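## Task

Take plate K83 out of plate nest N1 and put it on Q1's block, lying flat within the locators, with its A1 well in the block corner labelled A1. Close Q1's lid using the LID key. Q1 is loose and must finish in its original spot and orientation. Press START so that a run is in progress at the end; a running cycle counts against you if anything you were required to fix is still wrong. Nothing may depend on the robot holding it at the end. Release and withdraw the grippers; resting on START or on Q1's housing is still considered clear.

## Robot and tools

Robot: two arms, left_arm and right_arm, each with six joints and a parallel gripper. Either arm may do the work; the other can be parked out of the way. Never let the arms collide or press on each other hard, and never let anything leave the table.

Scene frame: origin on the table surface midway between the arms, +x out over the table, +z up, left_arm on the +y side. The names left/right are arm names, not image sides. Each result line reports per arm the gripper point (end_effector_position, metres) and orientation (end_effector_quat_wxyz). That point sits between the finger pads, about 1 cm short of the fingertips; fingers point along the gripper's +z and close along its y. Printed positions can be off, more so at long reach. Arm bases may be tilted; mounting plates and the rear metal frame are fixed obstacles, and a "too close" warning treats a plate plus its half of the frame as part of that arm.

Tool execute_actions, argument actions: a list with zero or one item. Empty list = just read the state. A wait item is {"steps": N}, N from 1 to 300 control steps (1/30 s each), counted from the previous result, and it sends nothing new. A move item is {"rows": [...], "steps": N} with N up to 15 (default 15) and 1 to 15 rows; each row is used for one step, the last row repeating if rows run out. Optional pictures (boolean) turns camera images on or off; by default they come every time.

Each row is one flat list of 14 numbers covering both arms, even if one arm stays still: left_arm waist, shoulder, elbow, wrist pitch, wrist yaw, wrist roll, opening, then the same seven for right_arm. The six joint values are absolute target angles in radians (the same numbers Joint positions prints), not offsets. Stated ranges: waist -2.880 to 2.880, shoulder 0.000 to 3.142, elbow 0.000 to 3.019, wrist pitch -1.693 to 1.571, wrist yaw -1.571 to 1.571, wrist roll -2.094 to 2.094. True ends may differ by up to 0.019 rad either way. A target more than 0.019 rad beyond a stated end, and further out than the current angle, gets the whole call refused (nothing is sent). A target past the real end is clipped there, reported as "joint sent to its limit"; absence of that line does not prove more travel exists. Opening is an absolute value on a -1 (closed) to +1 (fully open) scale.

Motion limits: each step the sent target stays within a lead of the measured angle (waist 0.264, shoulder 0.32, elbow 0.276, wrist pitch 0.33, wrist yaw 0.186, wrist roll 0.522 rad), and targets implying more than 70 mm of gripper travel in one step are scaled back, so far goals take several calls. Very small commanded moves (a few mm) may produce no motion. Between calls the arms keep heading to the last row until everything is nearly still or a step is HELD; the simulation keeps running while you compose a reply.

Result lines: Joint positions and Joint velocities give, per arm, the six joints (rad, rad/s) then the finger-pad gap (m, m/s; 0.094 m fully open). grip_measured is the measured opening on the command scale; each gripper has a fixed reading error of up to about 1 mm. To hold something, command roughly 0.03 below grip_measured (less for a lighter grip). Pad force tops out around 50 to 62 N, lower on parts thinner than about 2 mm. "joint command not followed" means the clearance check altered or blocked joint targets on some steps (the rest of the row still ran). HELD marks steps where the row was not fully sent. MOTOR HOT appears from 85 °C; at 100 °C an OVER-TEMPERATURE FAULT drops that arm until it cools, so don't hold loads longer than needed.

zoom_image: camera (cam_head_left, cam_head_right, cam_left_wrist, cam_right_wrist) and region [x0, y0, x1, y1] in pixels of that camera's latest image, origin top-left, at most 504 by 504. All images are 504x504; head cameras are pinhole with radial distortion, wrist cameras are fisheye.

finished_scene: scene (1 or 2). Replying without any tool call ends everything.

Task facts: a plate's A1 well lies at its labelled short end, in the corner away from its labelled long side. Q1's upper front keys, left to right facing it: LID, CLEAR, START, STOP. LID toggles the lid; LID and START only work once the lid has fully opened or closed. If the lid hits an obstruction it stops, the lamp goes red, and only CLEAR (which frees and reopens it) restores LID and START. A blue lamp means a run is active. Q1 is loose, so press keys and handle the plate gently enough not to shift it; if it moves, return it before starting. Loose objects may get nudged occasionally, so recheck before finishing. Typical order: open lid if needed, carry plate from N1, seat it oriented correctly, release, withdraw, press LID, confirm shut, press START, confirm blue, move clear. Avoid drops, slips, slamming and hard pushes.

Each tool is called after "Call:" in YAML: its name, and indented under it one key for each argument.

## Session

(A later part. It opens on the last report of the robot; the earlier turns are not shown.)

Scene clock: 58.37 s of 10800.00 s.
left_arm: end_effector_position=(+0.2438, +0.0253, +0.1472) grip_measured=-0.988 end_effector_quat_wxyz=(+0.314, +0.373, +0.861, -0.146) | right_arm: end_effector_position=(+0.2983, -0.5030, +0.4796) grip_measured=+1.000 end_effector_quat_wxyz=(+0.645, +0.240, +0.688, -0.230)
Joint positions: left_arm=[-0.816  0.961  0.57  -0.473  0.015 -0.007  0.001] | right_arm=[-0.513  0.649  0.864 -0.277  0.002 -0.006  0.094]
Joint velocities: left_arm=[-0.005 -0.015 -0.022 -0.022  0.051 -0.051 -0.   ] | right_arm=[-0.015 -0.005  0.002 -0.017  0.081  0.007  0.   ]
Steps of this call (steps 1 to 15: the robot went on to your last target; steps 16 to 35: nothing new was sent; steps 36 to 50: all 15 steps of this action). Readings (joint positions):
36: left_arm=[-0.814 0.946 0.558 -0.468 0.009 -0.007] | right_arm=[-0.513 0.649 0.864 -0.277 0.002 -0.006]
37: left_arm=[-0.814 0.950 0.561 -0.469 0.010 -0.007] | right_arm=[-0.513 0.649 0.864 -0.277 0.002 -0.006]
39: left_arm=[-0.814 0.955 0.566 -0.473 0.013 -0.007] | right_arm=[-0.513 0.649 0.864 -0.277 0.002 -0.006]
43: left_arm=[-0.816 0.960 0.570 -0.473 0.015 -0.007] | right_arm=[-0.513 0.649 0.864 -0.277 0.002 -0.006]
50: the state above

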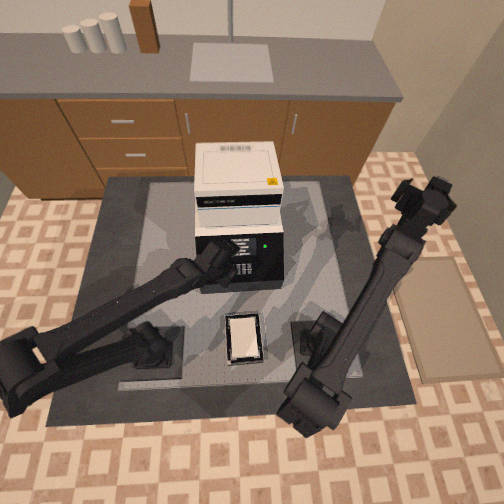

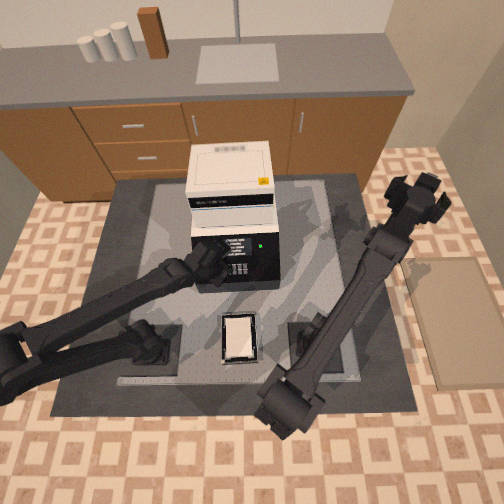

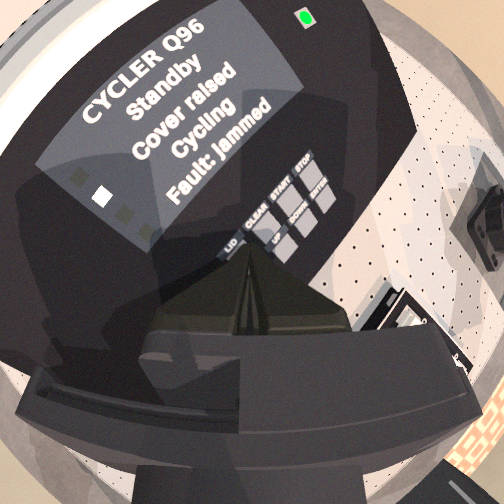

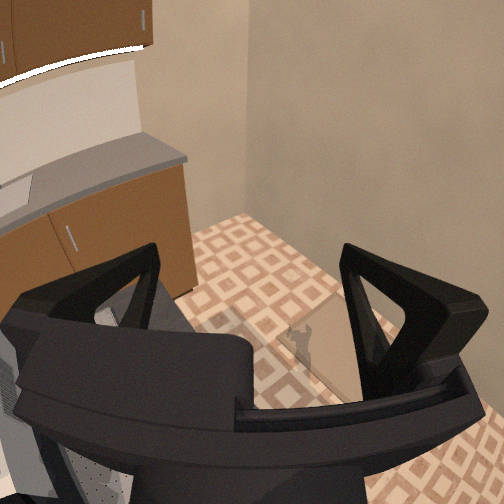

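Call:
execute_actions:
  actions:
    - {"rows":[[-0.81,0.8,0.6,-0.6,0,-0.5,-1,-0.5,0.647,0.9,-0.25,0,0,1],[-0.81,0.8,0.6,-0.6,0,-0.5,-1,-0.5,0.647,0.9,-0.25,0,0,1],[-0.81,0.8,0.6,-0.6,0,-0.5,-1,-0.5,0.647,0.9,-0.25,0,0,1],[-0.81,0.8,0.6,-0.6,0,-0.5,-1,-0.5,0.647,0.9,-0.25,0,0,1],[-0.81,0.8,0.65,-0.7,0,-0.5,-1,-0.5,0.647,0.9,-0.25,0,0,1],[-1.0,0.8,0.7,-0.8,0,-1.4,1,-0.5,0.647,0.9,-0.25,0,0,1],[-1.1,0.8,0.75,-0.9,0,-1.4,1,-0.5,0.647,0.9,-0.25,0,0,1],[-1.2,0.85,0.8,-1,0,-1.4,1,-0.5,0.647,0.9,-0.25,0,0,1],[-1.37,0.9,0.85,-1.1,0,-1.4,1,-0.5,0.647,0.9,-0.25,0,0,1],[-1.37,0.95,0.9,-1.2,0,-1.4,1,-0.5,0.647,0.9,-0.25,0,0,1],[-1.37,1.0,0.94,-1.3,0,-1.4,1,-0.5,0.647,0.9,-0.25,0,0,1],[-1.37,1.05,0.94,-1.3,0,-1.4,1,-0.5,0.647,0.9,-0.25,0,0,1],[-1.37,1.1,0.94,-1.3,0,-1.4,1,-0.5,0.647,0.9,-0.25,0,0,1],[-1.37,1.14,0.94,-1.3,0,-1.4,1,-0.5,0.647,0.9,-0.25,0,0,1],[-1.37,1.17,0.94,-1.3,0,-1.41,1,-0.5,0.647,0.9,-0.25,0,0,1]]}
  pictures: false

Call:
execute_actions:
  actions:
    - {"steps":35}

Call:
zoom_image:
  camera: "cam_head_right"
  region: [170, 130, 300, 260]

Scene clock: 67.10 s of 10800.00 s.
left_arm: end_effector_position=(+0.0464, -0.0166, +0.1993) grip_measured=+1.000 end_effector_quat_wxyz=(+0.025, +0.121, +0.989, -0.087) | right_arm: end_effector_position=(+0.2983, -0.5030, +0.4796) grip_measured=+1.000 end_effector_quat_wxyz=(+0.645, +0.240, +0.688, -0.230)
Joint positions: left_arm=[-1.391  1.069  0.927 -1.248  0.003 -1.153  0.094] | right_arm=[-0.513  0.649  0.864 -0.277  0.002 -0.006  0.094]
Joint velocities: left_arm=[-0.474  1.538  0.418 -0.379 -0.007 -1.663  0.   ] | right_arm=[ 0.005 -0.015 -0.002 -0.002 -0.007 -0.022  0.   ]
Steps of this call (steps 1 to 15: the robot went on to your last target; steps 16 to 247: nothing new was sent; steps 248 to 262: all 15 steps of this action). Readings (joint positions):
248: left_arm=[-0.816 0.947 0.571 -0.494 0.014 -0.088] | right_arm=[-0.513 0.649 0.864 -0.277 0.002 -0.006]
249: left_arm=[-0.816 0.919 0.571 -0.529 0.006 -0.170] | right_arm=[-0.513 0.649 0.864 -0.277 0.002 -0.006]
251: left_arm=[-0.816 0.850 0.570 -0.570 0.004 -0.286] | right_arm=[-0.513 0.649 0.864 -0.277 0.002 -0.006]
255: left_arm=[-0.942 0.787 0.643 -0.787 -0.007 -0.581] | right_arm=[-0.513 0.649 0.864 -0.277 0.002 -0.006]
262: the state above

Scene clock: 68.27 s of 10800.00 s.
left_arm: end_effector_position=(+0.0499, -0.0115, +0.1639) grip_measured=+1.000 end_effector_quat_wxyz=(+0.001, -0.008, +1.000, -0.015) | right_arm: end_effector_position=(+0.2983, -0.5030, +0.4796) grip_measured=+1.000 end_effector_quat_wxyz=(+0.645, +0.240, +0.688, -0.230)
Joint positions: left_arm=[-1.378  1.18   0.923 -1.283  0.003 -1.399  0.094] | right_arm=[-0.513  0.649  0.864 -0.277  0.002 -0.006  0.094]
Joint velocities: left_arm=[-0.005 -0.015 -0.002 -0.017 -0.037 -0.022  0.   ] | right_arm=[-0.005 -0.005  0.002  0.017  0.022 -0.066  0.   ]
Steps of this call (steps 1 to 30: the robot went on to your last target; steps 31 to 35: nothing new was sent). Readings (joint positions):
1: left_arm=[-1.399 1.117 0.934 -1.256 0.003 -1.202] | right_arm=[-0.513 0.649 0.864 -0.277 0.002 -0.006]
2: left_arm=[-1.398 1.156 0.934 -1.261 0.003 -1.241] | right_arm=[-0.513 0.649 0.864 -0.277 0.002 -0.006]
4: left_arm=[-1.388 1.204 0.926 -1.274 0.003 -1.298] | right_arm=[-0.513 0.649 0.864 -0.277 0.002 -0.006]
8: left_arm=[-1.378 1.203 0.923 -1.282 0.003 -1.358] | right_arm=[-0.513 0.649 0.864 -0.277 0.002 -0.006]
35: the state above
All arms were judged still, so your last target was given up. Only a new action makes them travel on or press farther. Fingers that are still opening or closing keep moving.

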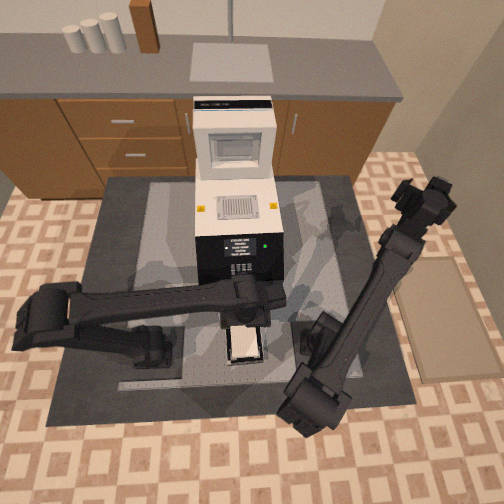

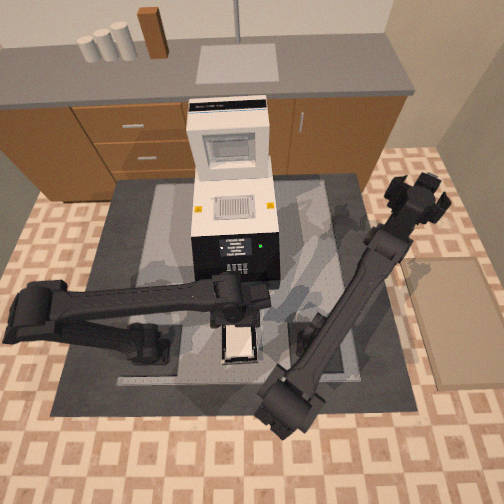

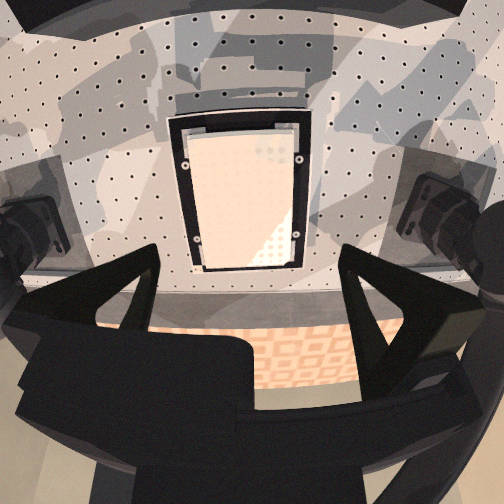

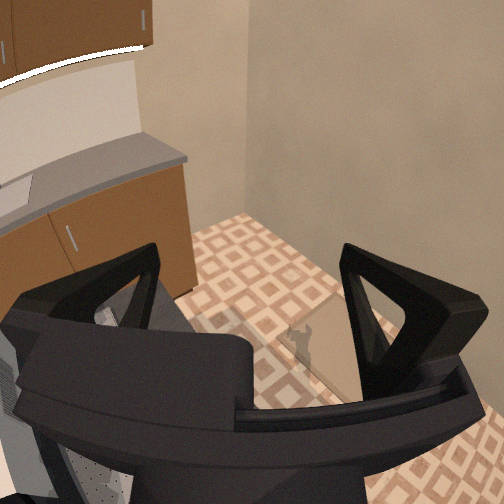

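Region (170, 130, 300, 260) of cam_head_right's 504x504 image, scaled by 3.877, with more detail than that image has.

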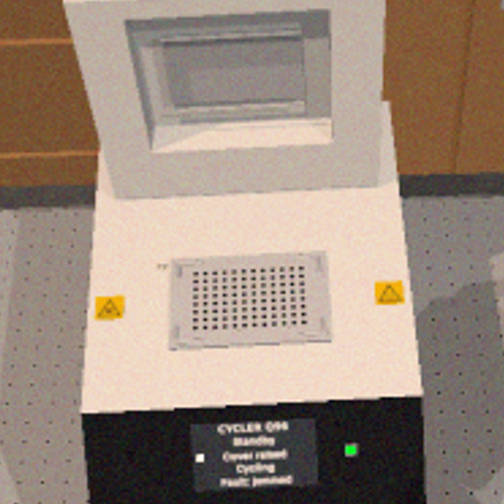

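Call:
zoom_image:
  camera: "cam_left_wrist"
  region: [150, 90, 350, 290]

Region (150, 90, 350, 290) of cam_left_wrist's 504x504 image, scaled by 2.520, with more detail than that image has.

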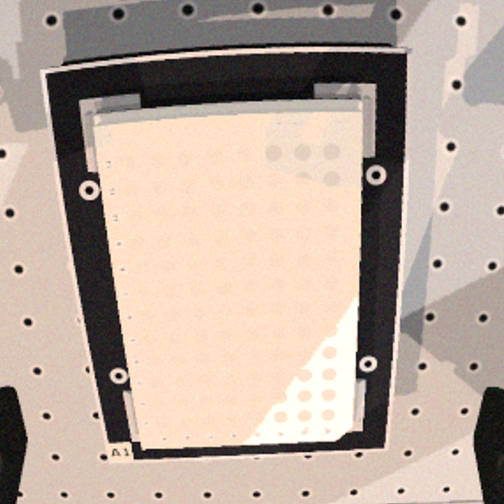

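Call:
execute_actions:
  actions:
    - {"rows":[[-1.38,1.19,0.88,-1.23,0,-1.46,1,-0.5,0.647,0.9,-0.25,0,0,1],[-1.38,1.19,0.88,-1.23,0,-1.46,1,-0.5,0.647,0.9,-0.25,0,0,1],[-1.38,1.19,0.88,-1.23,0,-1.46,1,-0.5,0.647,0.9,-0.25,0,0,1],[-1.38,1.21,0.83,-1.15,0,-1.46,1,-0.5,0.647,0.9,-0.25,0,0,1],[-1.38,1.21,0.83,-1.15,0,-1.46,1,-0.5,0.647,0.9,-0.25,0,0,1],[-1.38,1.21,0.83,-1.15,0,-1.46,1,-0.5,0.647,0.9,-0.25,0,0,1],[-1.38,1.24,0.78,-1.07,0,-1.46,1,-0.5,0.647,0.9,-0.25,0,0,1]]}
  pictures: false

Call:
execute_actions:
  actions:
    - {"steps":15}

Scene clock: 75.97 s of 10800.00 s.
left_arm: end_effector_position=(+0.0478, -0.0008, +0.0909) grip_measured=+1.000 end_effector_quat_wxyz=(-0.001, -0.033, +0.999, -0.003) | right_arm: end_effector_position=(+0.2983, -0.5030, +0.4796) grip_measured=+1.000 end_effector_quat_wxyz=(+0.645, +0.240, +0.688, -0.230)
Joint positions: left_arm=[-1.378  1.246  0.772 -1.091  0.003 -1.448  0.094] | right_arm=[-0.513  0.649  0.864 -0.277  0.002 -0.006  0.094]
Joint velocities: left_arm=[-0.005 -0.015  0.012  0.066 -0.007 -0.007  0.   ] | right_arm=[-0.005 -0.005 -0.007 -0.012  0.022 -0.007  0.   ]
Steps of this call (steps 1 to 90: nothing new was sent; then 4.20 s passed at rest; steps 91 to 105: all 15 steps of this action). Readings (joint positions):
91: left_arm=[-1.378 1.180 0.918 -1.275 0.003 -1.408] | right_arm=[-0.513 0.649 0.864 -0.277 0.002 -0.006]
92: left_arm=[-1.378 1.180 0.909 -1.262 0.003 -1.416] | right_arm=[-0.513 0.649 0.864 -0.277 0.002 -0.006]
94: left_arm=[-1.378 1.182 0.881 -1.234 0.003 -1.428] | right_arm=[-0.513 0.649 0.864 -0.277 0.002 -0.006]
98: left_arm=[-1.378 1.203 0.809 -1.134 0.003 -1.441] | right_arm=[-0.513 0.649 0.864 -0.277 0.002 -0.006]
105: the state above

Scene clock: 76.47 s of 10800.00 s.
left_arm: end_effector_position=(+0.0480, -0.0016, +0.0909) grip_measured=+1.000 end_effector_quat_wxyz=(-0.001, -0.034, +0.999, -0.005) | right_arm: end_effector_position=(+0.2983, -0.5030, +0.4796) grip_measured=+1.000 end_effector_quat_wxyz=(+0.645, +0.240, +0.688, -0.230)
Joint positions: left_arm=[-1.378  1.246  0.772 -1.088  0.003 -1.45   0.094] | right_arm=[-0.513  0.649  0.864 -0.277  0.002 -0.006  0.094]
Joint velocities: left_arm=[-0.005  0.005 -0.002  0.002 -0.022 -0.037  0.   ] | right_arm=[ 0.005 -0.005 -0.002 -0.002 -0.037 -0.081  0.   ]
Steps of this call (steps 1 to 15: the robot went on to your last target). Readings (joint positions):
1: left_arm=[-1.378 1.246 0.772 -1.089 0.003 -1.448] | right_arm=[-0.513 0.649 0.864 -0.277 0.002 -0.006]
2: left_arm=[-1.378 1.246 0.772 -1.088 0.003 -1.449] | right_arm=[-0.513 0.649 0.864 -0.277 0.002 -0.006]
4: left_arm=[-1.378 1.246 0.772 -1.088 0.003 -1.449] | right_arm=[-0.513 0.649 0.864 -0.277 0.002 -0.006]
8: left_arm=[-1.378 1.246 0.772 -1.088 0.003 -1.449] | right_arm=[-0.513 0.649 0.864 -0.277 0.002 -0.006]
15: the state above
All arms were judged still, so your last target was given up. Only a new action makes them travel on or press farther. Fingers that are still opening or closing keep moving.

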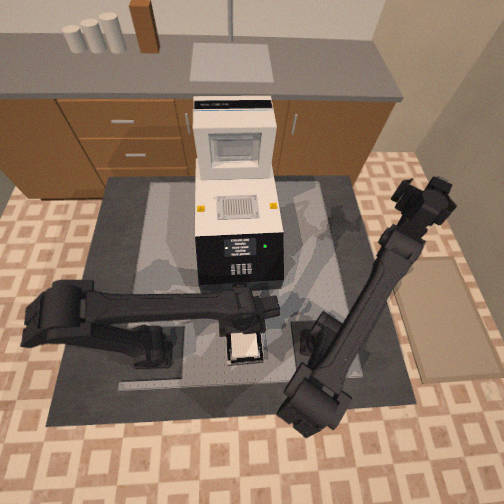

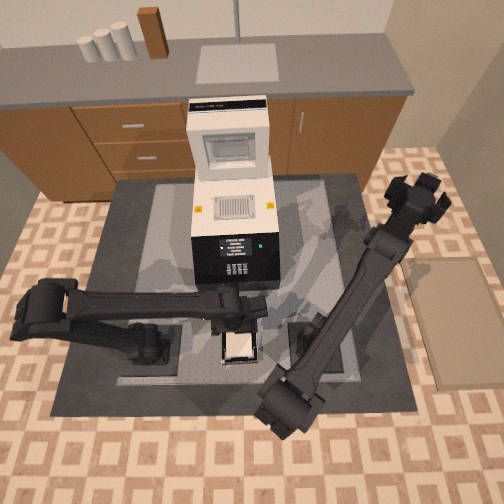

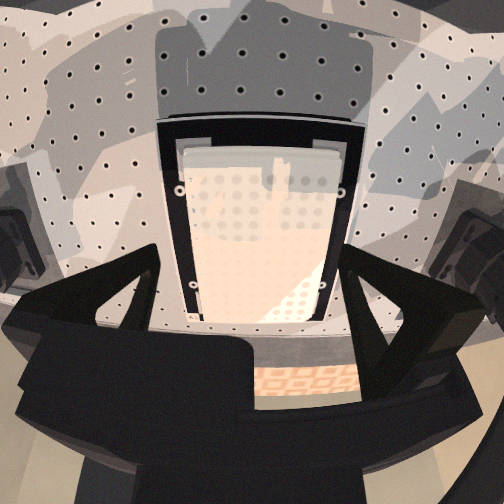

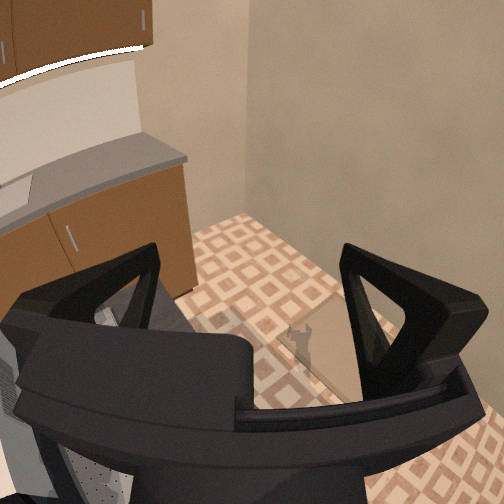

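Call:
execute_actions:
  actions:
    - {"rows":[[-1.465,1.28,0.752,-1.01,0,-1.54,1,-0.5,0.647,0.9,-0.25,0,0,1]]}
  pictures: false

Call:
execute_actions:
  actions:
    - {"steps":10}

Scene clock: 80.70 s of 10800.00 s.
left_arm: end_effector_position=(+0.0219, -0.0097, +0.0761) grip_measured=+1.000 end_effector_quat_wxyz=(+0.001, -0.028, +1.000, -0.009) | right_arm: end_effector_position=(+0.2983, -0.5030, +0.4796) grip_measured=+1.000 end_effector_quat_wxyz=(+0.645, +0.240, +0.688, -0.230)
Joint positions: left_arm=[-1.467  1.274  0.751 -1.029 -0.001 -1.527  0.094] | right_arm=[-0.513  0.649  0.864 -0.277  0.002 -0.006  0.094]
Joint velocities: left_arm=[-0.015 -0.015 -0.002 -0.017 -0.051 -0.051  0.   ] | right_arm=[ 0.005  0.015 -0.022 -0.022 -0.022  0.051  0.   ]
Steps of this call (steps 1 to 90: nothing new was sent; then 0.73 s passed at rest; steps 91 to 105: all 15 steps of this action). Readings (joint positions):
91: left_arm=[-1.385 1.247 0.768 -1.076 -0.001 -1.464] | right_arm=[-0.513 0.649 0.864 -0.277 0.002 -0.006]
92: left_arm=[-1.400 1.249 0.764 -1.057 -0.001 -1.477] | right_arm=[-0.513 0.649 0.864 -0.277 0.002 -0.006]
94: left_arm=[-1.440 1.260 0.758 -1.037 -0.001 -1.496] | right_arm=[-0.513 0.649 0.864 -0.277 0.002 -0.006]
98: left_arm=[-1.467 1.274 0.752 -1.029 -0.001 -1.515] | right_arm=[-0.513 0.649 0.864 -0.277 0.002 -0.006]
105: the state above

Scene clock: 81.03 s of 10800.00 s.
left_arm: end_effector_position=(+0.0219, -0.0097, +0.0761) grip_measured=+1.000 end_effector_quat_wxyz=(+0.001, -0.029, +1.000, -0.009) | right_arm: end_effector_position=(+0.2983, -0.5030, +0.4796) grip_measured=+1.000 end_effector_quat_wxyz=(+0.645, +0.240, +0.688, -0.230)
Joint positions: left_arm=[-1.467  1.274  0.751 -1.029 -0.001 -1.529  0.094] | right_arm=[-0.513  0.649  0.864 -0.277  0.002 -0.006  0.094]
Joint velocities: left_arm=[-0.015 -0.005 -0.012 -0.002 -0.037 -0.007  0.   ] | right_arm=[ 0.005  0.005 -0.007 -0.012  0.022  0.007  0.   ]
Steps of this call (steps 1 to 10: the robot went on to your last target). Readings (joint positions):
1: left_arm=[-1.467 1.274 0.751 -1.029 -0.001 -1.527] | right_arm=[-0.513 0.649 0.864 -0.277 0.002 -0.006]
2: left_arm=[-1.467 1.274 0.751 -1.029 -0.001 -1.528] | right_arm=[-0.513 0.649 0.864 -0.277 0.002 -0.006]
4: left_arm=[-1.467 1.274 0.751 -1.029 -0.001 -1.528] | right_arm=[-0.513 0.649 0.864 -0.277 0.002 -0.006]
8: left_arm=[-1.467 1.274 0.751 -1.029 -0.001 -1.529] | right_arm=[-0.513 0.649 0.864 -0.277 0.002 -0.006]
10: the state above

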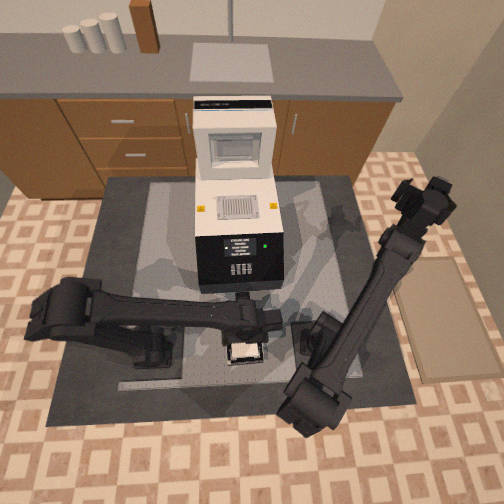

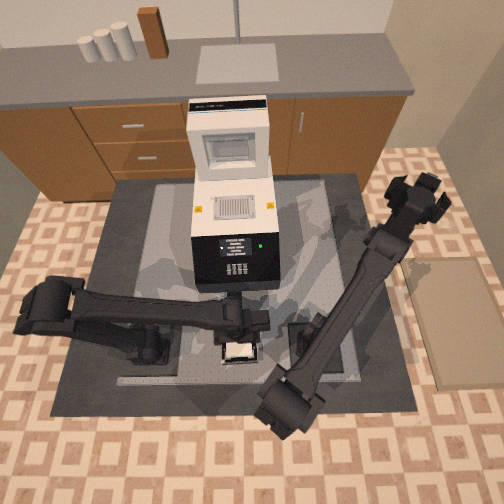

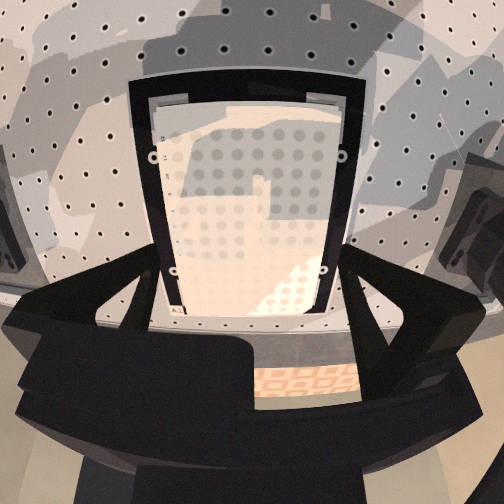

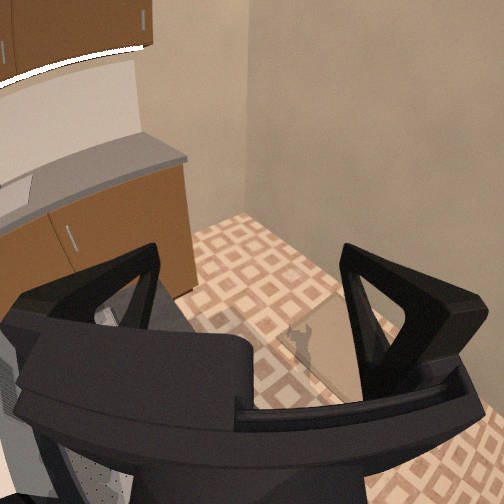

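Call:
execute_actions:
  actions:
    - {"rows":[[-1.465,1.30,0.73,-0.98,0,-1.55,1,-0.5,0.647,0.9,-0.25,0,0,1],[-1.465,1.30,0.73,-0.98,0,-1.55,1,-0.5,0.647,0.9,-0.25,0,0,1],[-1.465,1.30,0.73,-0.98,0,-1.55,1,-0.5,0.647,0.9,-0.25,0,0,1],[-1.465,1.30,0.73,-0.98,0,-1.55,1,-0.5,0.647,0.9,-0.25,0,0,1],[-1.465,1.325,0.705,-0.925,0,-1.55,1,-0.5,0.647,0.9,-0.25,0,0,1]]}
  pictures: false

Call:
execute_actions:
  actions:
    - {"steps":10}

Scene clock: 84.20 s of 10800.00 s.
left_arm: end_effector_position=(+0.0217, -0.0077, +0.0517) grip_measured=+1.000 end_effector_quat_wxyz=(+0.001, -0.033, +0.999, -0.009) | right_arm: end_effector_position=(+0.2983, -0.5030, +0.4796) grip_measured=+1.000 end_effector_quat_wxyz=(+0.645, +0.240, +0.688, -0.230)
Joint positions: left_arm=[-1.467  1.312  0.709 -0.95  -0.001 -1.539  0.094] | right_arm=[-0.513  0.649  0.864 -0.277  0.002 -0.006  0.094]
Joint velocities: left_arm=[-0.005  0.005  0.002 -0.002 -0.037 -0.051  0.   ] | right_arm=[-0.015 -0.005 -0.007 -0.012  0.037  0.037  0.   ]
Steps of this call (steps 1 to 15: the robot went on to your last target; steps 16 to 80: nothing new was sent; steps 81 to 95: all 15 steps of this action). Readings (joint positions):
81: left_arm=[-1.467 1.275 0.749 -1.022 -0.001 -1.531] | right_arm=[-0.513 0.649 0.864 -0.277 0.002 -0.006]
82: left_arm=[-1.467 1.276 0.744 -1.012 -0.001 -1.533] | right_arm=[-0.513 0.649 0.864 -0.277 0.002 -0.006]
84: left_arm=[-1.467 1.282 0.736 -1.002 -0.001 -1.536] | right_arm=[-0.513 0.649 0.864 -0.277 0.002 -0.006]
88: left_arm=[-1.467 1.309 0.710 -0.952 -0.001 -1.538] | right_arm=[-0.513 0.649 0.864 -0.277 0.002 -0.006]
95: the state above

Scene clock: 84.53 s of 10800.00 s.
left_arm: end_effector_position=(+0.0217, -0.0077, +0.0517) grip_measured=+1.000 end_effector_quat_wxyz=(+0.001, -0.033, +0.999, -0.009) | right_arm: end_effector_position=(+0.2983, -0.5030, +0.4796) grip_measured=+1.000 end_effector_quat_wxyz=(+0.645, +0.240, +0.688, -0.230)
Joint positions: left_arm=[-1.467  1.312  0.709 -0.95  -0.001 -1.539  0.094] | right_arm=[-0.513  0.649  0.864 -0.277  0.002 -0.006  0.094]
Joint velocities: left_arm=[-0.015 -0.005  0.007  0.002  0.007 -0.007  0.   ] | right_arm=[-0.015  0.005  0.007 -0.007  0.066  0.037  0.   ]
Steps of this call (steps 1 to 10: the robot went on to your last target). Readings (joint positions):
1: left_arm=[-1.467 1.312 0.709 -0.950 -0.001 -1.539] | right_arm=[-0.513 0.649 0.864 -0.277 0.002 -0.006]
2: left_arm=[-1.467 1.312 0.709 -0.950 -0.001 -1.539] | right_arm=[-0.513 0.649 0.864 -0.277 0.002 -0.006]
4: left_arm=[-1.467 1.312 0.709 -0.950 -0.001 -1.539] | right_arm=[-0.513 0.649 0.864 -0.277 0.002 -0.006]
8: left_arm=[-1.467 1.312 0.709 -0.950 -0.001 -1.539] | right_arm=[-0.513 0.649 0.864 -0.277 0.002 -0.006]
10: the state above

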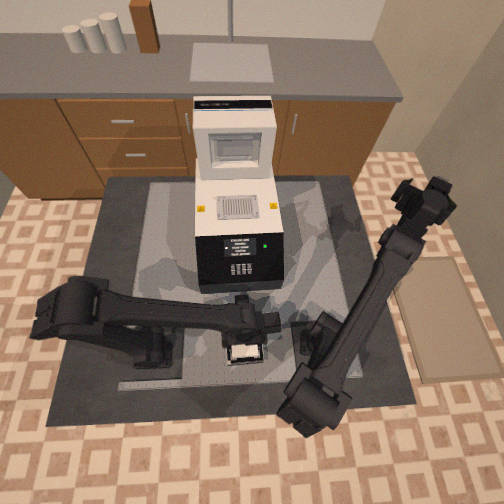

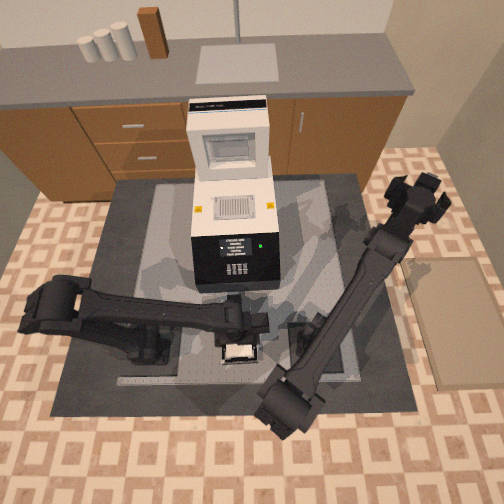

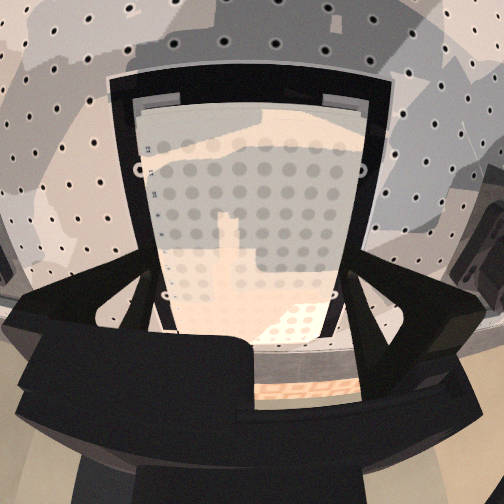

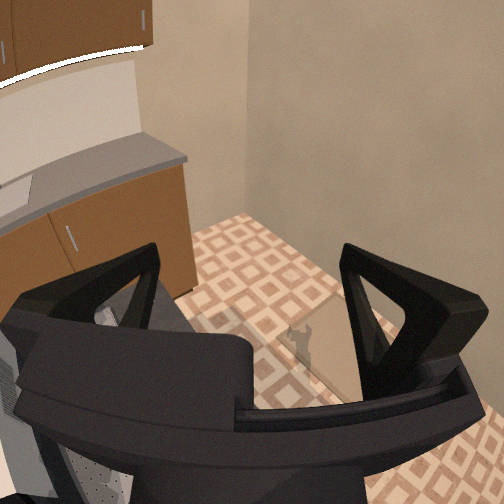

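Call:
execute_actions:
  actions:
    - {"rows":[[-1.465,1.345,0.695,-0.9,0,-1.55,1,-0.5,0.647,0.9,-0.25,0,0,1],[-1.465,1.345,0.695,-0.9,0,-1.55,1,-0.5,0.647,0.9,-0.25,0,0,1],[-1.465,1.345,0.695,-0.9,0,-1.55,1,-0.5,0.647,0.9,-0.25,0,0,1],[-1.465,1.345,0.695,-0.9,0,-1.55,1,-0.5,0.647,0.9,-0.25,0,0,1],[-1.465,1.345,0.695,-0.9,0,-1.55,1,-0.5,0.647,0.9,-0.25,0,0,1],[-1.465,1.362,0.675,-0.862,0,-1.55,1,-0.5,0.647,0.9,-0.25,0,0,1]]}
  pictures: false

Call:
execute_actions:
  actions:
    - {"steps":8}

Scene clock: 88.60 s of 10800.00 s.
left_arm: end_effector_position=(+0.0218, -0.0083, +0.0512) grip_measured=+1.000 end_effector_quat_wxyz=(+0.001, -0.033, +0.999, -0.011) | right_arm: end_effector_position=(+0.2983, -0.5030, +0.4796) grip_measured=+1.000 end_effector_quat_wxyz=(+0.645, +0.240, +0.688, -0.230)
Joint positions: left_arm=[-1.467  1.312  0.708 -0.945 -0.001 -1.539  0.094] | right_arm=[-0.513  0.649  0.864 -0.277  0.002 -0.006  0.094]
Joint velocities: left_arm=[-0.005  0.015 -0.002  0.007  0.051  0.037  0.   ] | right_arm=[ 0.005 -0.005 -0.007  0.027  0.095  0.051  0.   ]
Steps of this call (steps 1 to 15: the robot went on to your last target; steps 16 to 90: nothing new was sent; then 0.57 s passed at rest; steps 91 to 105: all 15 steps of this action). Readings (joint positions):
91: left_arm=[-1.467 1.312 0.709 -0.948 -0.001 -1.539] | right_arm=[-0.513 0.649 0.864 -0.277 0.002 -0.006]
92: left_arm=[-1.467 1.312 0.709 -0.948 -0.001 -1.539] | right_arm=[-0.513 0.649 0.864 -0.277 0.002 -0.006]
94: left_arm=[-1.467 1.312 0.709 -0.948 -0.001 -1.539] | right_arm=[-0.513 0.649 0.864 -0.277 0.002 -0.006]
98: left_arm=[-1.467 1.312 0.708 -0.945 -0.001 -1.539] | right_arm=[-0.513 0.649 0.864 -0.277 0.002 -0.006]
105: the state above

Scene clock: 88.87 s of 10800.00 s.
left_arm: end_effector_position=(+0.0218, -0.0083, +0.0512) grip_measured=+1.000 end_effector_quat_wxyz=(+0.001, -0.033, +0.999, -0.011) | right_arm: end_effector_position=(+0.2983, -0.5030, +0.4796) grip_measured=+1.000 end_effector_quat_wxyz=(+0.645, +0.240, +0.688, -0.230)
Joint positions: left_arm=[-1.467  1.312  0.708 -0.945 -0.001 -1.539  0.094] | right_arm=[-0.513  0.649  0.864 -0.277  0.002 -0.006  0.094]
Joint velocities: left_arm=[-0.015 -0.024  0.002 -0.007  0.022 -0.022  0.   ] | right_arm=[-0.015  0.005  0.007 -0.007 -0.095  0.022  0.   ]
Steps of this call (steps 1 to 8: the robot went on to your last target). Readings (joint positions):
1: left_arm=[-1.467 1.312 0.708 -0.945 -0.001 -1.539] | right_arm=[-0.513 0.649 0.864 -0.277 0.002 -0.006]
2: left_arm=[-1.467 1.312 0.708 -0.945 -0.001 -1.539] | right_arm=[-0.513 0.649 0.864 -0.277 0.002 -0.006]
4: left_arm=[-1.467 1.312 0.708 -0.945 -0.001 -1.539] | right_arm=[-0.513 0.649 0.864 -0.277 0.002 -0.006]
8: the state above

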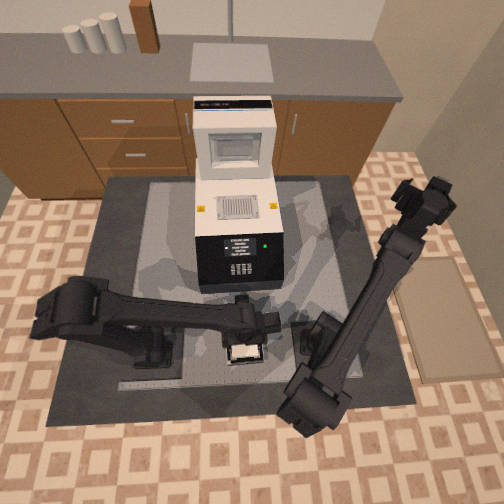

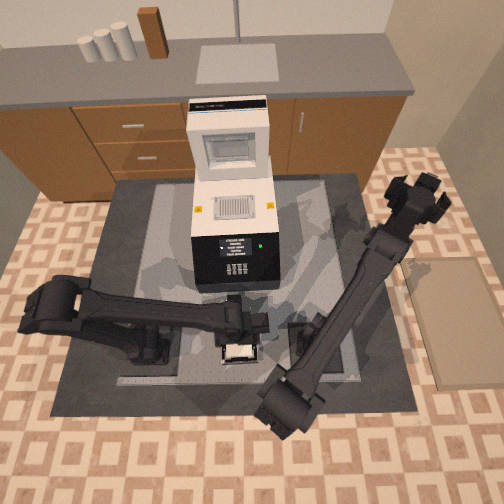

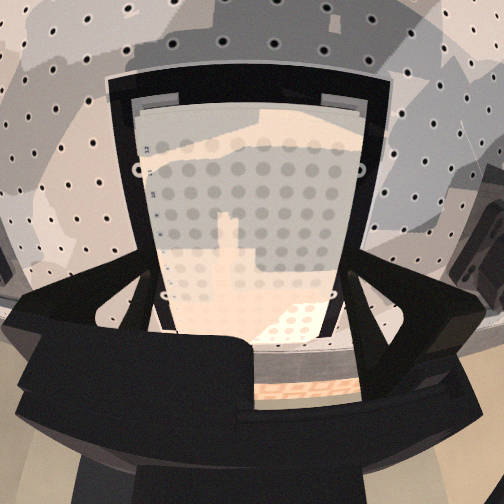

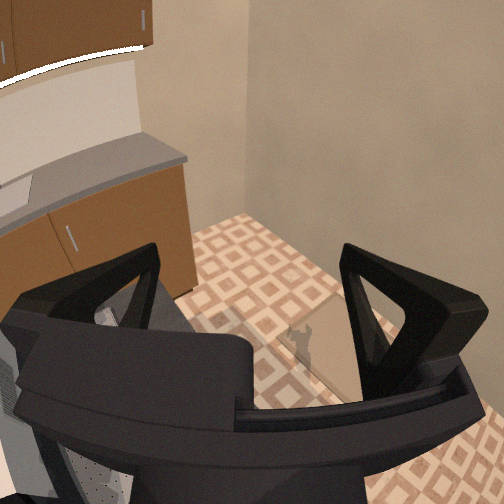

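Call:
execute_actions:
  actions:
    - {"rows":[[-1.465,1.30,0.725,-0.95,0,-1.55,1,-0.5,0.647,0.9,-0.25,0,0,1],[-1.465,1.30,0.725,-0.95,0,-1.55,1,-0.5,0.647,0.9,-0.25,0,0,1],[-1.465,1.30,0.725,-0.95,0,-1.55,1,-0.5,0.647,0.9,-0.25,0,0,1],[-1.465,1.30,0.725,-0.95,0,-1.55,1,-0.5,0.647,0.9,-0.25,0,0,1],[-1.465,1.30,0.725,-0.95,0,-1.55,0.9,-0.5,0.647,0.9,-0.25,0,0,1],[-1.465,1.30,0.725,-0.95,0,-1.55,0.85,-0.5,0.647,0.9,-0.25,0,0,1],[-1.465,1.30,0.725,-0.95,0,-1.55,0.8,-0.5,0.647,0.9,-0.25,0,0,1],[-1.465,1.30,0.725,-0.95,0,-1.55,0.76,-0.5,0.647,0.9,-0.25,0,0,1]]}

Scene clock: 92.13 s of 10800.00 s.
left_arm: end_effector_position=(+0.0218, -0.0086, +0.0528) grip_measured=+0.775 end_effector_quat_wxyz=(+0.001, -0.034, +0.999, -0.012) | right_arm: end_effector_position=(+0.2983, -0.5030, +0.4796) grip_measured=+1.000 end_effector_quat_wxyz=(+0.645, +0.240, +0.688, -0.230)
Joint positions: left_arm=[-1.467  1.308  0.709 -0.947 -0.001 -1.54   0.083] | right_arm=[-0.513  0.649  0.864 -0.277  0.002 -0.006  0.094]
Joint velocities: left_arm=[-0.015 -0.005 -0.002  0.002  0.007 -0.037  0.   ] | right_arm=[-0.005  0.015 -0.012  0.012 -0.051 -0.051  0.   ]
Steps of this call (steps 1 to 15: the robot went on to your last target; steps 16 to 83: nothing new was sent; steps 84 to 98: all 15 steps of this action). Readings (joint positions):
84: left_arm=[-1.467 1.309 0.709 -0.947 -0.001 -1.539] | right_arm=[-0.513 0.649 0.864 -0.277 0.002 -0.006]
85: left_arm=[-1.467 1.308 0.709 -0.947 -0.001 -1.539] | right_arm=[-0.513 0.649 0.864 -0.277 0.002 -0.006]
87: left_arm=[-1.467 1.308 0.709 -0.947 -0.001 -1.539] | right_arm=[-0.513 0.649 0.864 -0.277 0.002 -0.006]
91: left_arm=[-1.467 1.308 0.709 -0.947 -0.001 -1.539] | right_arm=[-0.513 0.649 0.864 -0.277 0.002 -0.006]
98: the state above

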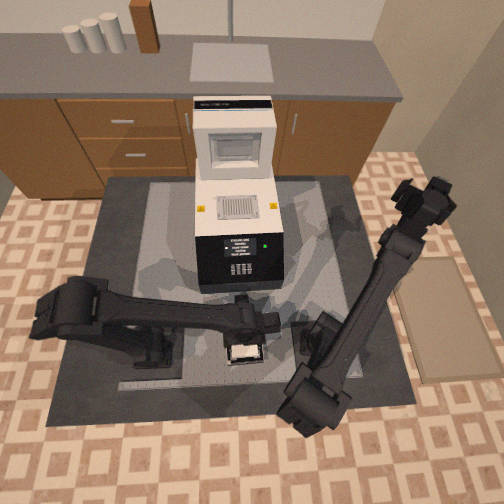

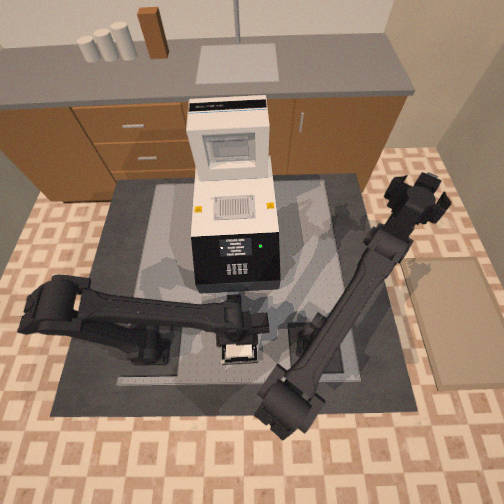

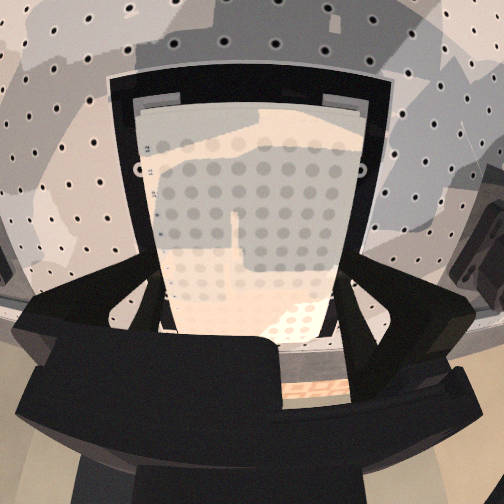

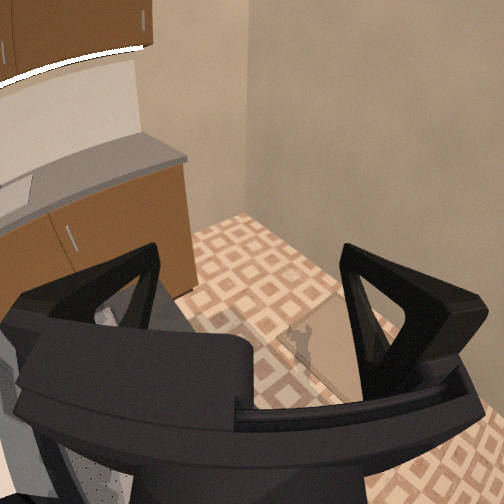

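Call:
execute_actions:
  actions:
    - {"rows":[[-1.465,1.30,0.725,-0.95,0,-1.55,0.74,-0.5,0.647,0.9,-0.25,0,0,1],[-1.465,1.30,0.74,-0.97,0,-1.55,0.74,-0.5,0.647,0.9,-0.25,0,0,1],[-1.465,1.29,0.76,-1.0,0,-1.55,0.74,-0.5,0.647,0.9,-0.25,0,0,1],[-1.465,1.28,0.775,-1.03,0,-1.55,0.74,-0.5,0.647,0.9,-0.25,0,0,1],[-1.465,1.27,0.79,-1.06,0,-1.55,0.74,-0.5,0.647,0.9,-0.25,0,0,1],[-1.465,1.255,0.81,-1.09,0,-1.55,0.74,-0.5,0.647,0.9,-0.25,0,0,1],[-1.465,1.24,0.83,-1.13,0,-1.55,0.74,-0.5,0.647,0.9,-0.25,0,0,1],[-1.465,1.225,0.85,-1.17,0,-1.55,0.74,-0.5,0.647,0.9,-0.25,0,0,1],[-1.465,1.21,0.88,-1.22,0,-1.55,0.74,-0.5,0.647,0.9,-0.25,0,0,1],[-1.465,1.195,0.91,-1.27,0,-1.55,0.74,-0.5,0.647,0.9,-0.25,0,0,1],[-1.465,1.18,0.95,-1.32,0,-1.55,0.74,-0.5,0.647,0.9,-0.25,0,0,1],[-1.465,1.17,1.0,-1.38,0,-1.55,0.74,-0.5,0.647,0.9,-0.25,0,0,1],[-1.465,1.16,1.06,-1.45,0,-1.55,0.74,-0.5,0.647,0.9,-0.25,0,0,1],[-1.465,1.16,1.12,-1.52,0,-1.55,0.74,-0.5,0.647,0.9,-0.25,0,0,1],[-1.465,1.16,1.18,-1.58,0,-1.55,0.74,-0.5,0.647,0.9,-0.25,0,0,1]]}
  pictures: false

Call:
execute_actions:
  actions:
    - {"rows":[[-1.465,1.16,1.25,-1.64,0,-1.4,0.74,-0.5,0.647,0.9,-0.25,0,0,1],[-1.465,1.16,1.3,-1.69,0,-1.2,0.74,-0.5,0.647,0.9,-0.25,0,0,1],[-1.4,1.16,1.35,-1.69,0,-1,0.74,-0.5,0.647,0.9,-0.25,0,0,1],[-1.35,1.16,1.38,-1.69,0,-0.8,0.74,-0.5,0.647,0.9,-0.25,0,0,1],[-1.3,1.16,1.38,-1.69,0,-0.6,0.74,-0.5,0.647,0.9,-0.25,0,0,1],[-1.25,1.16,1.38,-1.69,0,-0.4,0.74,-0.5,0.647,0.9,-0.25,0,0,1],[-1.2,1.16,1.38,-1.69,0,0.5,0.74,-0.5,0.647,0.9,-0.25,0,0,1]]}
  pictures: false

Call:
execute_actions:
  actions:
    - {"rows":[[-1.1,1.2,1.42,-1.69,0,0.92,0.74,-0.5,0.647,0.9,-0.25,0,0,1],[-1.05,1.23,1.45,-1.69,0,0.92,0.74,-0.5,0.647,0.9,-0.25,0,0,1],[-1.0,1.26,1.48,-1.69,0,0.92,0.74,-0.5,0.647,0.9,-0.25,0,0,1],[-0.95,1.29,1.51,-1.69,0,0.92,0.74,-0.5,0.647,0.9,-0.25,0,0,1],[-0.9,1.32,1.54,-1.69,0,0.92,0.74,-0.5,0.647,0.9,-0.25,0,0,1],[-0.85,1.35,1.57,-1.69,0,0.92,0.74,-0.5,0.647,0.9,-0.25,0,0,1],[-0.8,1.38,1.6,-1.69,0,0.92,0.74,-0.5,0.647,0.9,-0.25,0,0,1],[-0.75,1.41,1.63,-1.69,0,0.92,0.74,-0.5,0.647,0.9,-0.25,0,0,1],[-0.72,1.44,1.66,-1.69,0,0.92,0.74,-0.5,0.647,0.9,-0.25,0,0,1],[-0.69,1.47,1.69,-1.69,0,0.92,0.74,-0.5,0.647,0.9,-0.25,0,0,1],[-0.67,1.5,1.71,-1.69,0,0.92,0.74,-0.5,0.647,0.9,-0.25,0,0,1],[-0.66,1.53,1.73,-1.69,0,0.92,0.74,-0.5,0.647,0.9,-0.25,0,0,1],[-0.65,1.56,1.75,-1.69,0,0.92,0.74,-0.5,0.647,0.9,-0.25,0,0,1],[-0.64,1.59,1.76,-1.69,0,0.92,0.74,-0.5,0.647,0.9,-0.25,0,0,1],[-0.64,1.61,1.77,-1.69,0,0.9,0.74,-0.5,0.647,0.9,-0.25,0,0,1]]}
  pictures: false

Call:
execute_actions:
  actions:
    - {"steps":35}

Scene clock: 101.37 s of 10800.00 s.
left_arm: end_effector_position=(+0.0212, -0.0031, +0.1740) grip_measured=+0.762 end_effector_quat_wxyz=(-0.001, -0.034, +0.999, +0.027) | right_arm: end_effector_position=(+0.2983, -0.5030, +0.4796) grip_measured=+1.000 end_effector_quat_wxyz=(+0.645, +0.240, +0.688, -0.230)
Joint positions: left_arm=[-1.467  1.196  0.963 -1.391 -0.001 -1.54   0.083] | right_arm=[-0.513  0.649  0.864 -0.277  0.002 -0.006  0.094]
Joint velocities: left_arm=[-0.005 -0.171  1.199 -1.326 -0.051  0.022  0.001] | right_arm=[ 0.015 -0.015  0.002 -0.002  0.037  0.037  0.   ]
Steps of this call (steps 1 to 15: the robot went on to your last target; steps 16 to 90: nothing new was sent; then 5.73 s passed at rest; steps 91 to 105: all 15 steps of this action). Readings (joint positions):
91: left_arm=[-1.467 1.308 0.709 -0.947 -0.001 -1.540] | right_arm=[-0.513 0.649 0.864 -0.277 0.002 -0.006]
92: left_arm=[-1.467 1.308 0.709 -0.948 -0.001 -1.540] | right_arm=[-0.513 0.649 0.864 -0.277 0.002 -0.006]
94: left_arm=[-1.467 1.308 0.716 -0.964 -0.001 -1.540] | right_arm=[-0.513 0.649 0.864 -0.277 0.002 -0.006]
98: left_arm=[-1.467 1.286 0.758 -1.086 -0.001 -1.540] | right_arm=[-0.513 0.649 0.864 -0.277 0.002 -0.006]
105: the state above

Scene clock: 101.87 s of 10800.00 s.
left_arm: end_effector_position=(+0.1164, -0.0061, +0.3281) grip_measured=+0.762 end_effector_quat_wxyz=(+0.031, +0.379, +0.924, -0.029) | right_arm: end_effector_position=(+0.2983, -0.5030, +0.4796) grip_measured=+1.000 end_effector_quat_wxyz=(+0.645, +0.240, +0.688, -0.230)
Joint positions: left_arm=[-1.179  1.164  1.343 -1.664 -0.003 -0.405  0.083] | right_arm=[-0.513  0.649  0.864 -0.277  0.002 -0.006  0.094]
Joint velocities: left_arm=[-0.093  0.005 -0.002 -0.042 -0.007  2.835  0.001] | right_arm=[-0.005 -0.024 -0.002 -0.012 -0.037 -0.037  0.   ]
joint sent to its limit (left arm) — the command would take joint 4 (wrist pitch) past its lower limit, so that joint was sent only as far as its limit.
Steps of this call (steps 1 to 15: all 15 steps of this action). Readings (joint positions):
1: left_arm=[-1.467 1.192 1.006 -1.438 -0.001 -1.528] | right_arm=[-0.513 0.649 0.864 -0.277 0.002 -0.006]
2: left_arm=[-1.467 1.190 1.050 -1.484 -0.001 -1.494] | right_arm=[-0.513 0.649 0.864 -0.277 0.002 -0.006]
4: left_arm=[-1.456 1.188 1.139 -1.554 -0.000 -1.383] | right_arm=[-0.513 0.649 0.864 -0.277 0.002 -0.006]
8: left_arm=[-1.330 1.185 1.282 -1.624 0.003 -1.100] | right_arm=[-0.513 0.649 0.864 -0.277 0.002 -0.006]
15: the state above

Scene clock: 102.37 s of 10800.00 s.
left_arm: end_effector_position=(+0.3747, +0.0198, +0.3205) grip_measured=+0.763 end_effector_quat_wxyz=(+0.023, +0.646, +0.763, +0.002) | right_arm: end_effector_position=(+0.2983, -0.5030, +0.4796) grip_measured=+1.000 end_effector_quat_wxyz=(+0.645, +0.240, +0.688, -0.230)
Joint positions: left_arm=[-0.627  1.561  1.708 -1.672 -0.001  0.773  0.083] | right_arm=[-0.513  0.649  0.864 -0.277  0.002 -0.006  0.094]
Joint velocities: left_arm=[ 0.357  0.806  0.374  0.002  0.051  0.755 -0.001] | right_arm=[ 0.005 -0.005 -0.007 -0.012 -0.037 -0.022  0.   ]
joint sent to its limit (left arm) — the command would take joint 4 (wrist pitch) past its lower limit, so that joint was sent only as far as its limit.
Steps of this call (steps 1 to 15: all 15 steps of this action). Readings (joint positions):
1: left_arm=[-1.176 1.165 1.345 -1.666 0.001 -0.305] | right_arm=[-0.513 0.649 0.864 -0.277 0.002 -0.006]
2: left_arm=[-1.159 1.173 1.354 -1.669 0.003 -0.204] | right_arm=[-0.513 0.649 0.864 -0.277 0.002 -0.006]
4: left_arm=[-1.085 1.208 1.398 -1.672 0.004 -0.010] | right_arm=[-0.513 0.649 0.864 -0.277 0.002 -0.006]
8: left_arm=[-0.880 1.322 1.517 -1.672 0.004 0.327] | right_arm=[-0.513 0.649 0.864 -0.277 0.002 -0.006]
15: the state above

Scene clock: 103.53 s of 10800.00 s.
left_arm: end_effector_position=(+0.3848, +0.0085, +0.2907) grip_measured=+0.763 end_effector_quat_wxyz=(-0.008, +0.692, +0.722, -0.000) | right_arm: end_effector_position=(+0.2983, -0.5030, +0.4796) grip_measured=+1.000 end_effector_quat_wxyz=(+0.645, +0.240, +0.688, -0.230)
Joint positions: left_arm=[-0.633  1.634  1.719 -1.672 -0.001  0.89   0.083] | right_arm=[-0.513  0.649  0.864 -0.277  0.002 -0.006  0.094]
Joint velocities: left_arm=[-0.005  0.005  0.002 -0.002 -0.037  0.037  0.   ] | right_arm=[-0.015  0.005 -0.002 -0.002  0.007 -0.051  0.   ]
joint sent to its limit (left arm) — the command would take joint 4 (wrist pitch) past its lower limit, so that joint was sent only as far as its limit.
Steps of this call (steps 1 to 30: the robot went on to your last target; steps 31 to 35: nothing new was sent). Readings (joint positions):
1: left_arm=[-0.618 1.586 1.717 -1.672 -0.001 0.796] | right_arm=[-0.513 0.649 0.864 -0.277 0.002 -0.006]
2: left_arm=[-0.615 1.605 1.718 -1.672 -0.001 0.814] | right_arm=[-0.513 0.649 0.864 -0.277 0.002 -0.006]
4: left_arm=[-0.619 1.633 1.718 -1.672 -0.001 0.841] | right_arm=[-0.513 0.649 0.864 -0.277 0.002 -0.006]
8: left_arm=[-0.631 1.641 1.719 -1.672 -0.001 0.870] | right_arm=[-0.513 0.649 0.864 -0.277 0.002 -0.006]
35: the state above
All arms were judged still, so your last target was given up. Only a new action makes them travel on or press farther. Fingers that are still opening or closing keep moving.

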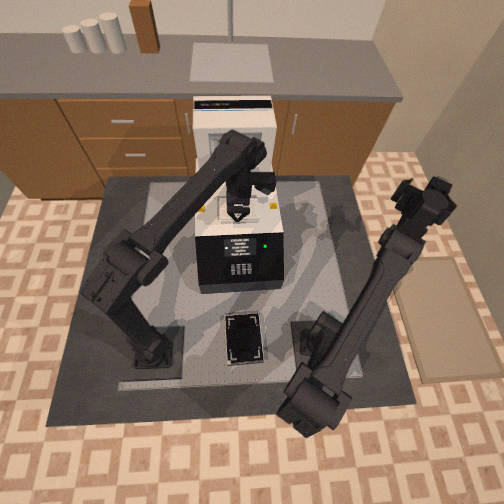

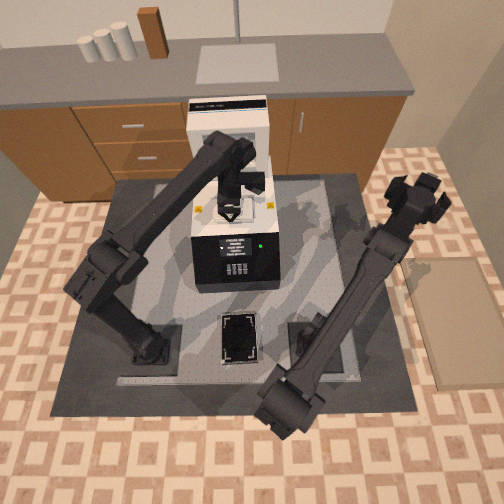

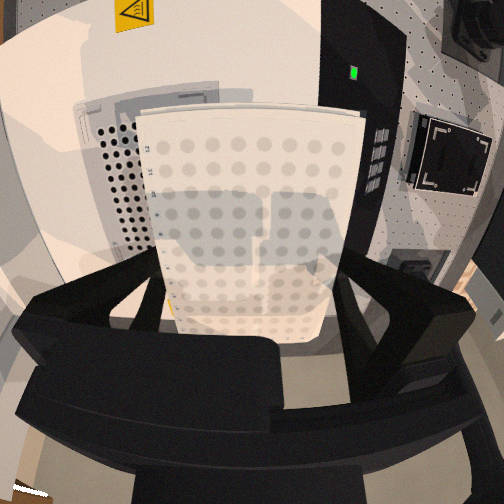

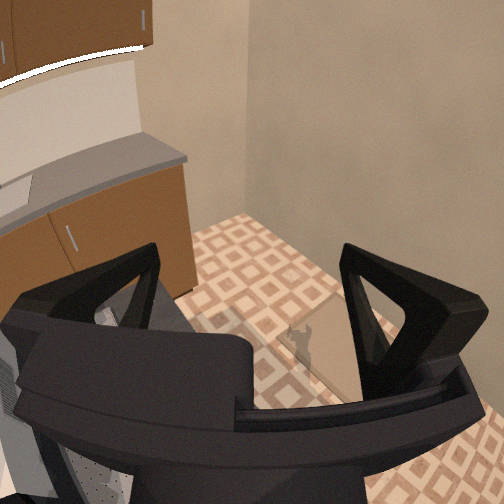

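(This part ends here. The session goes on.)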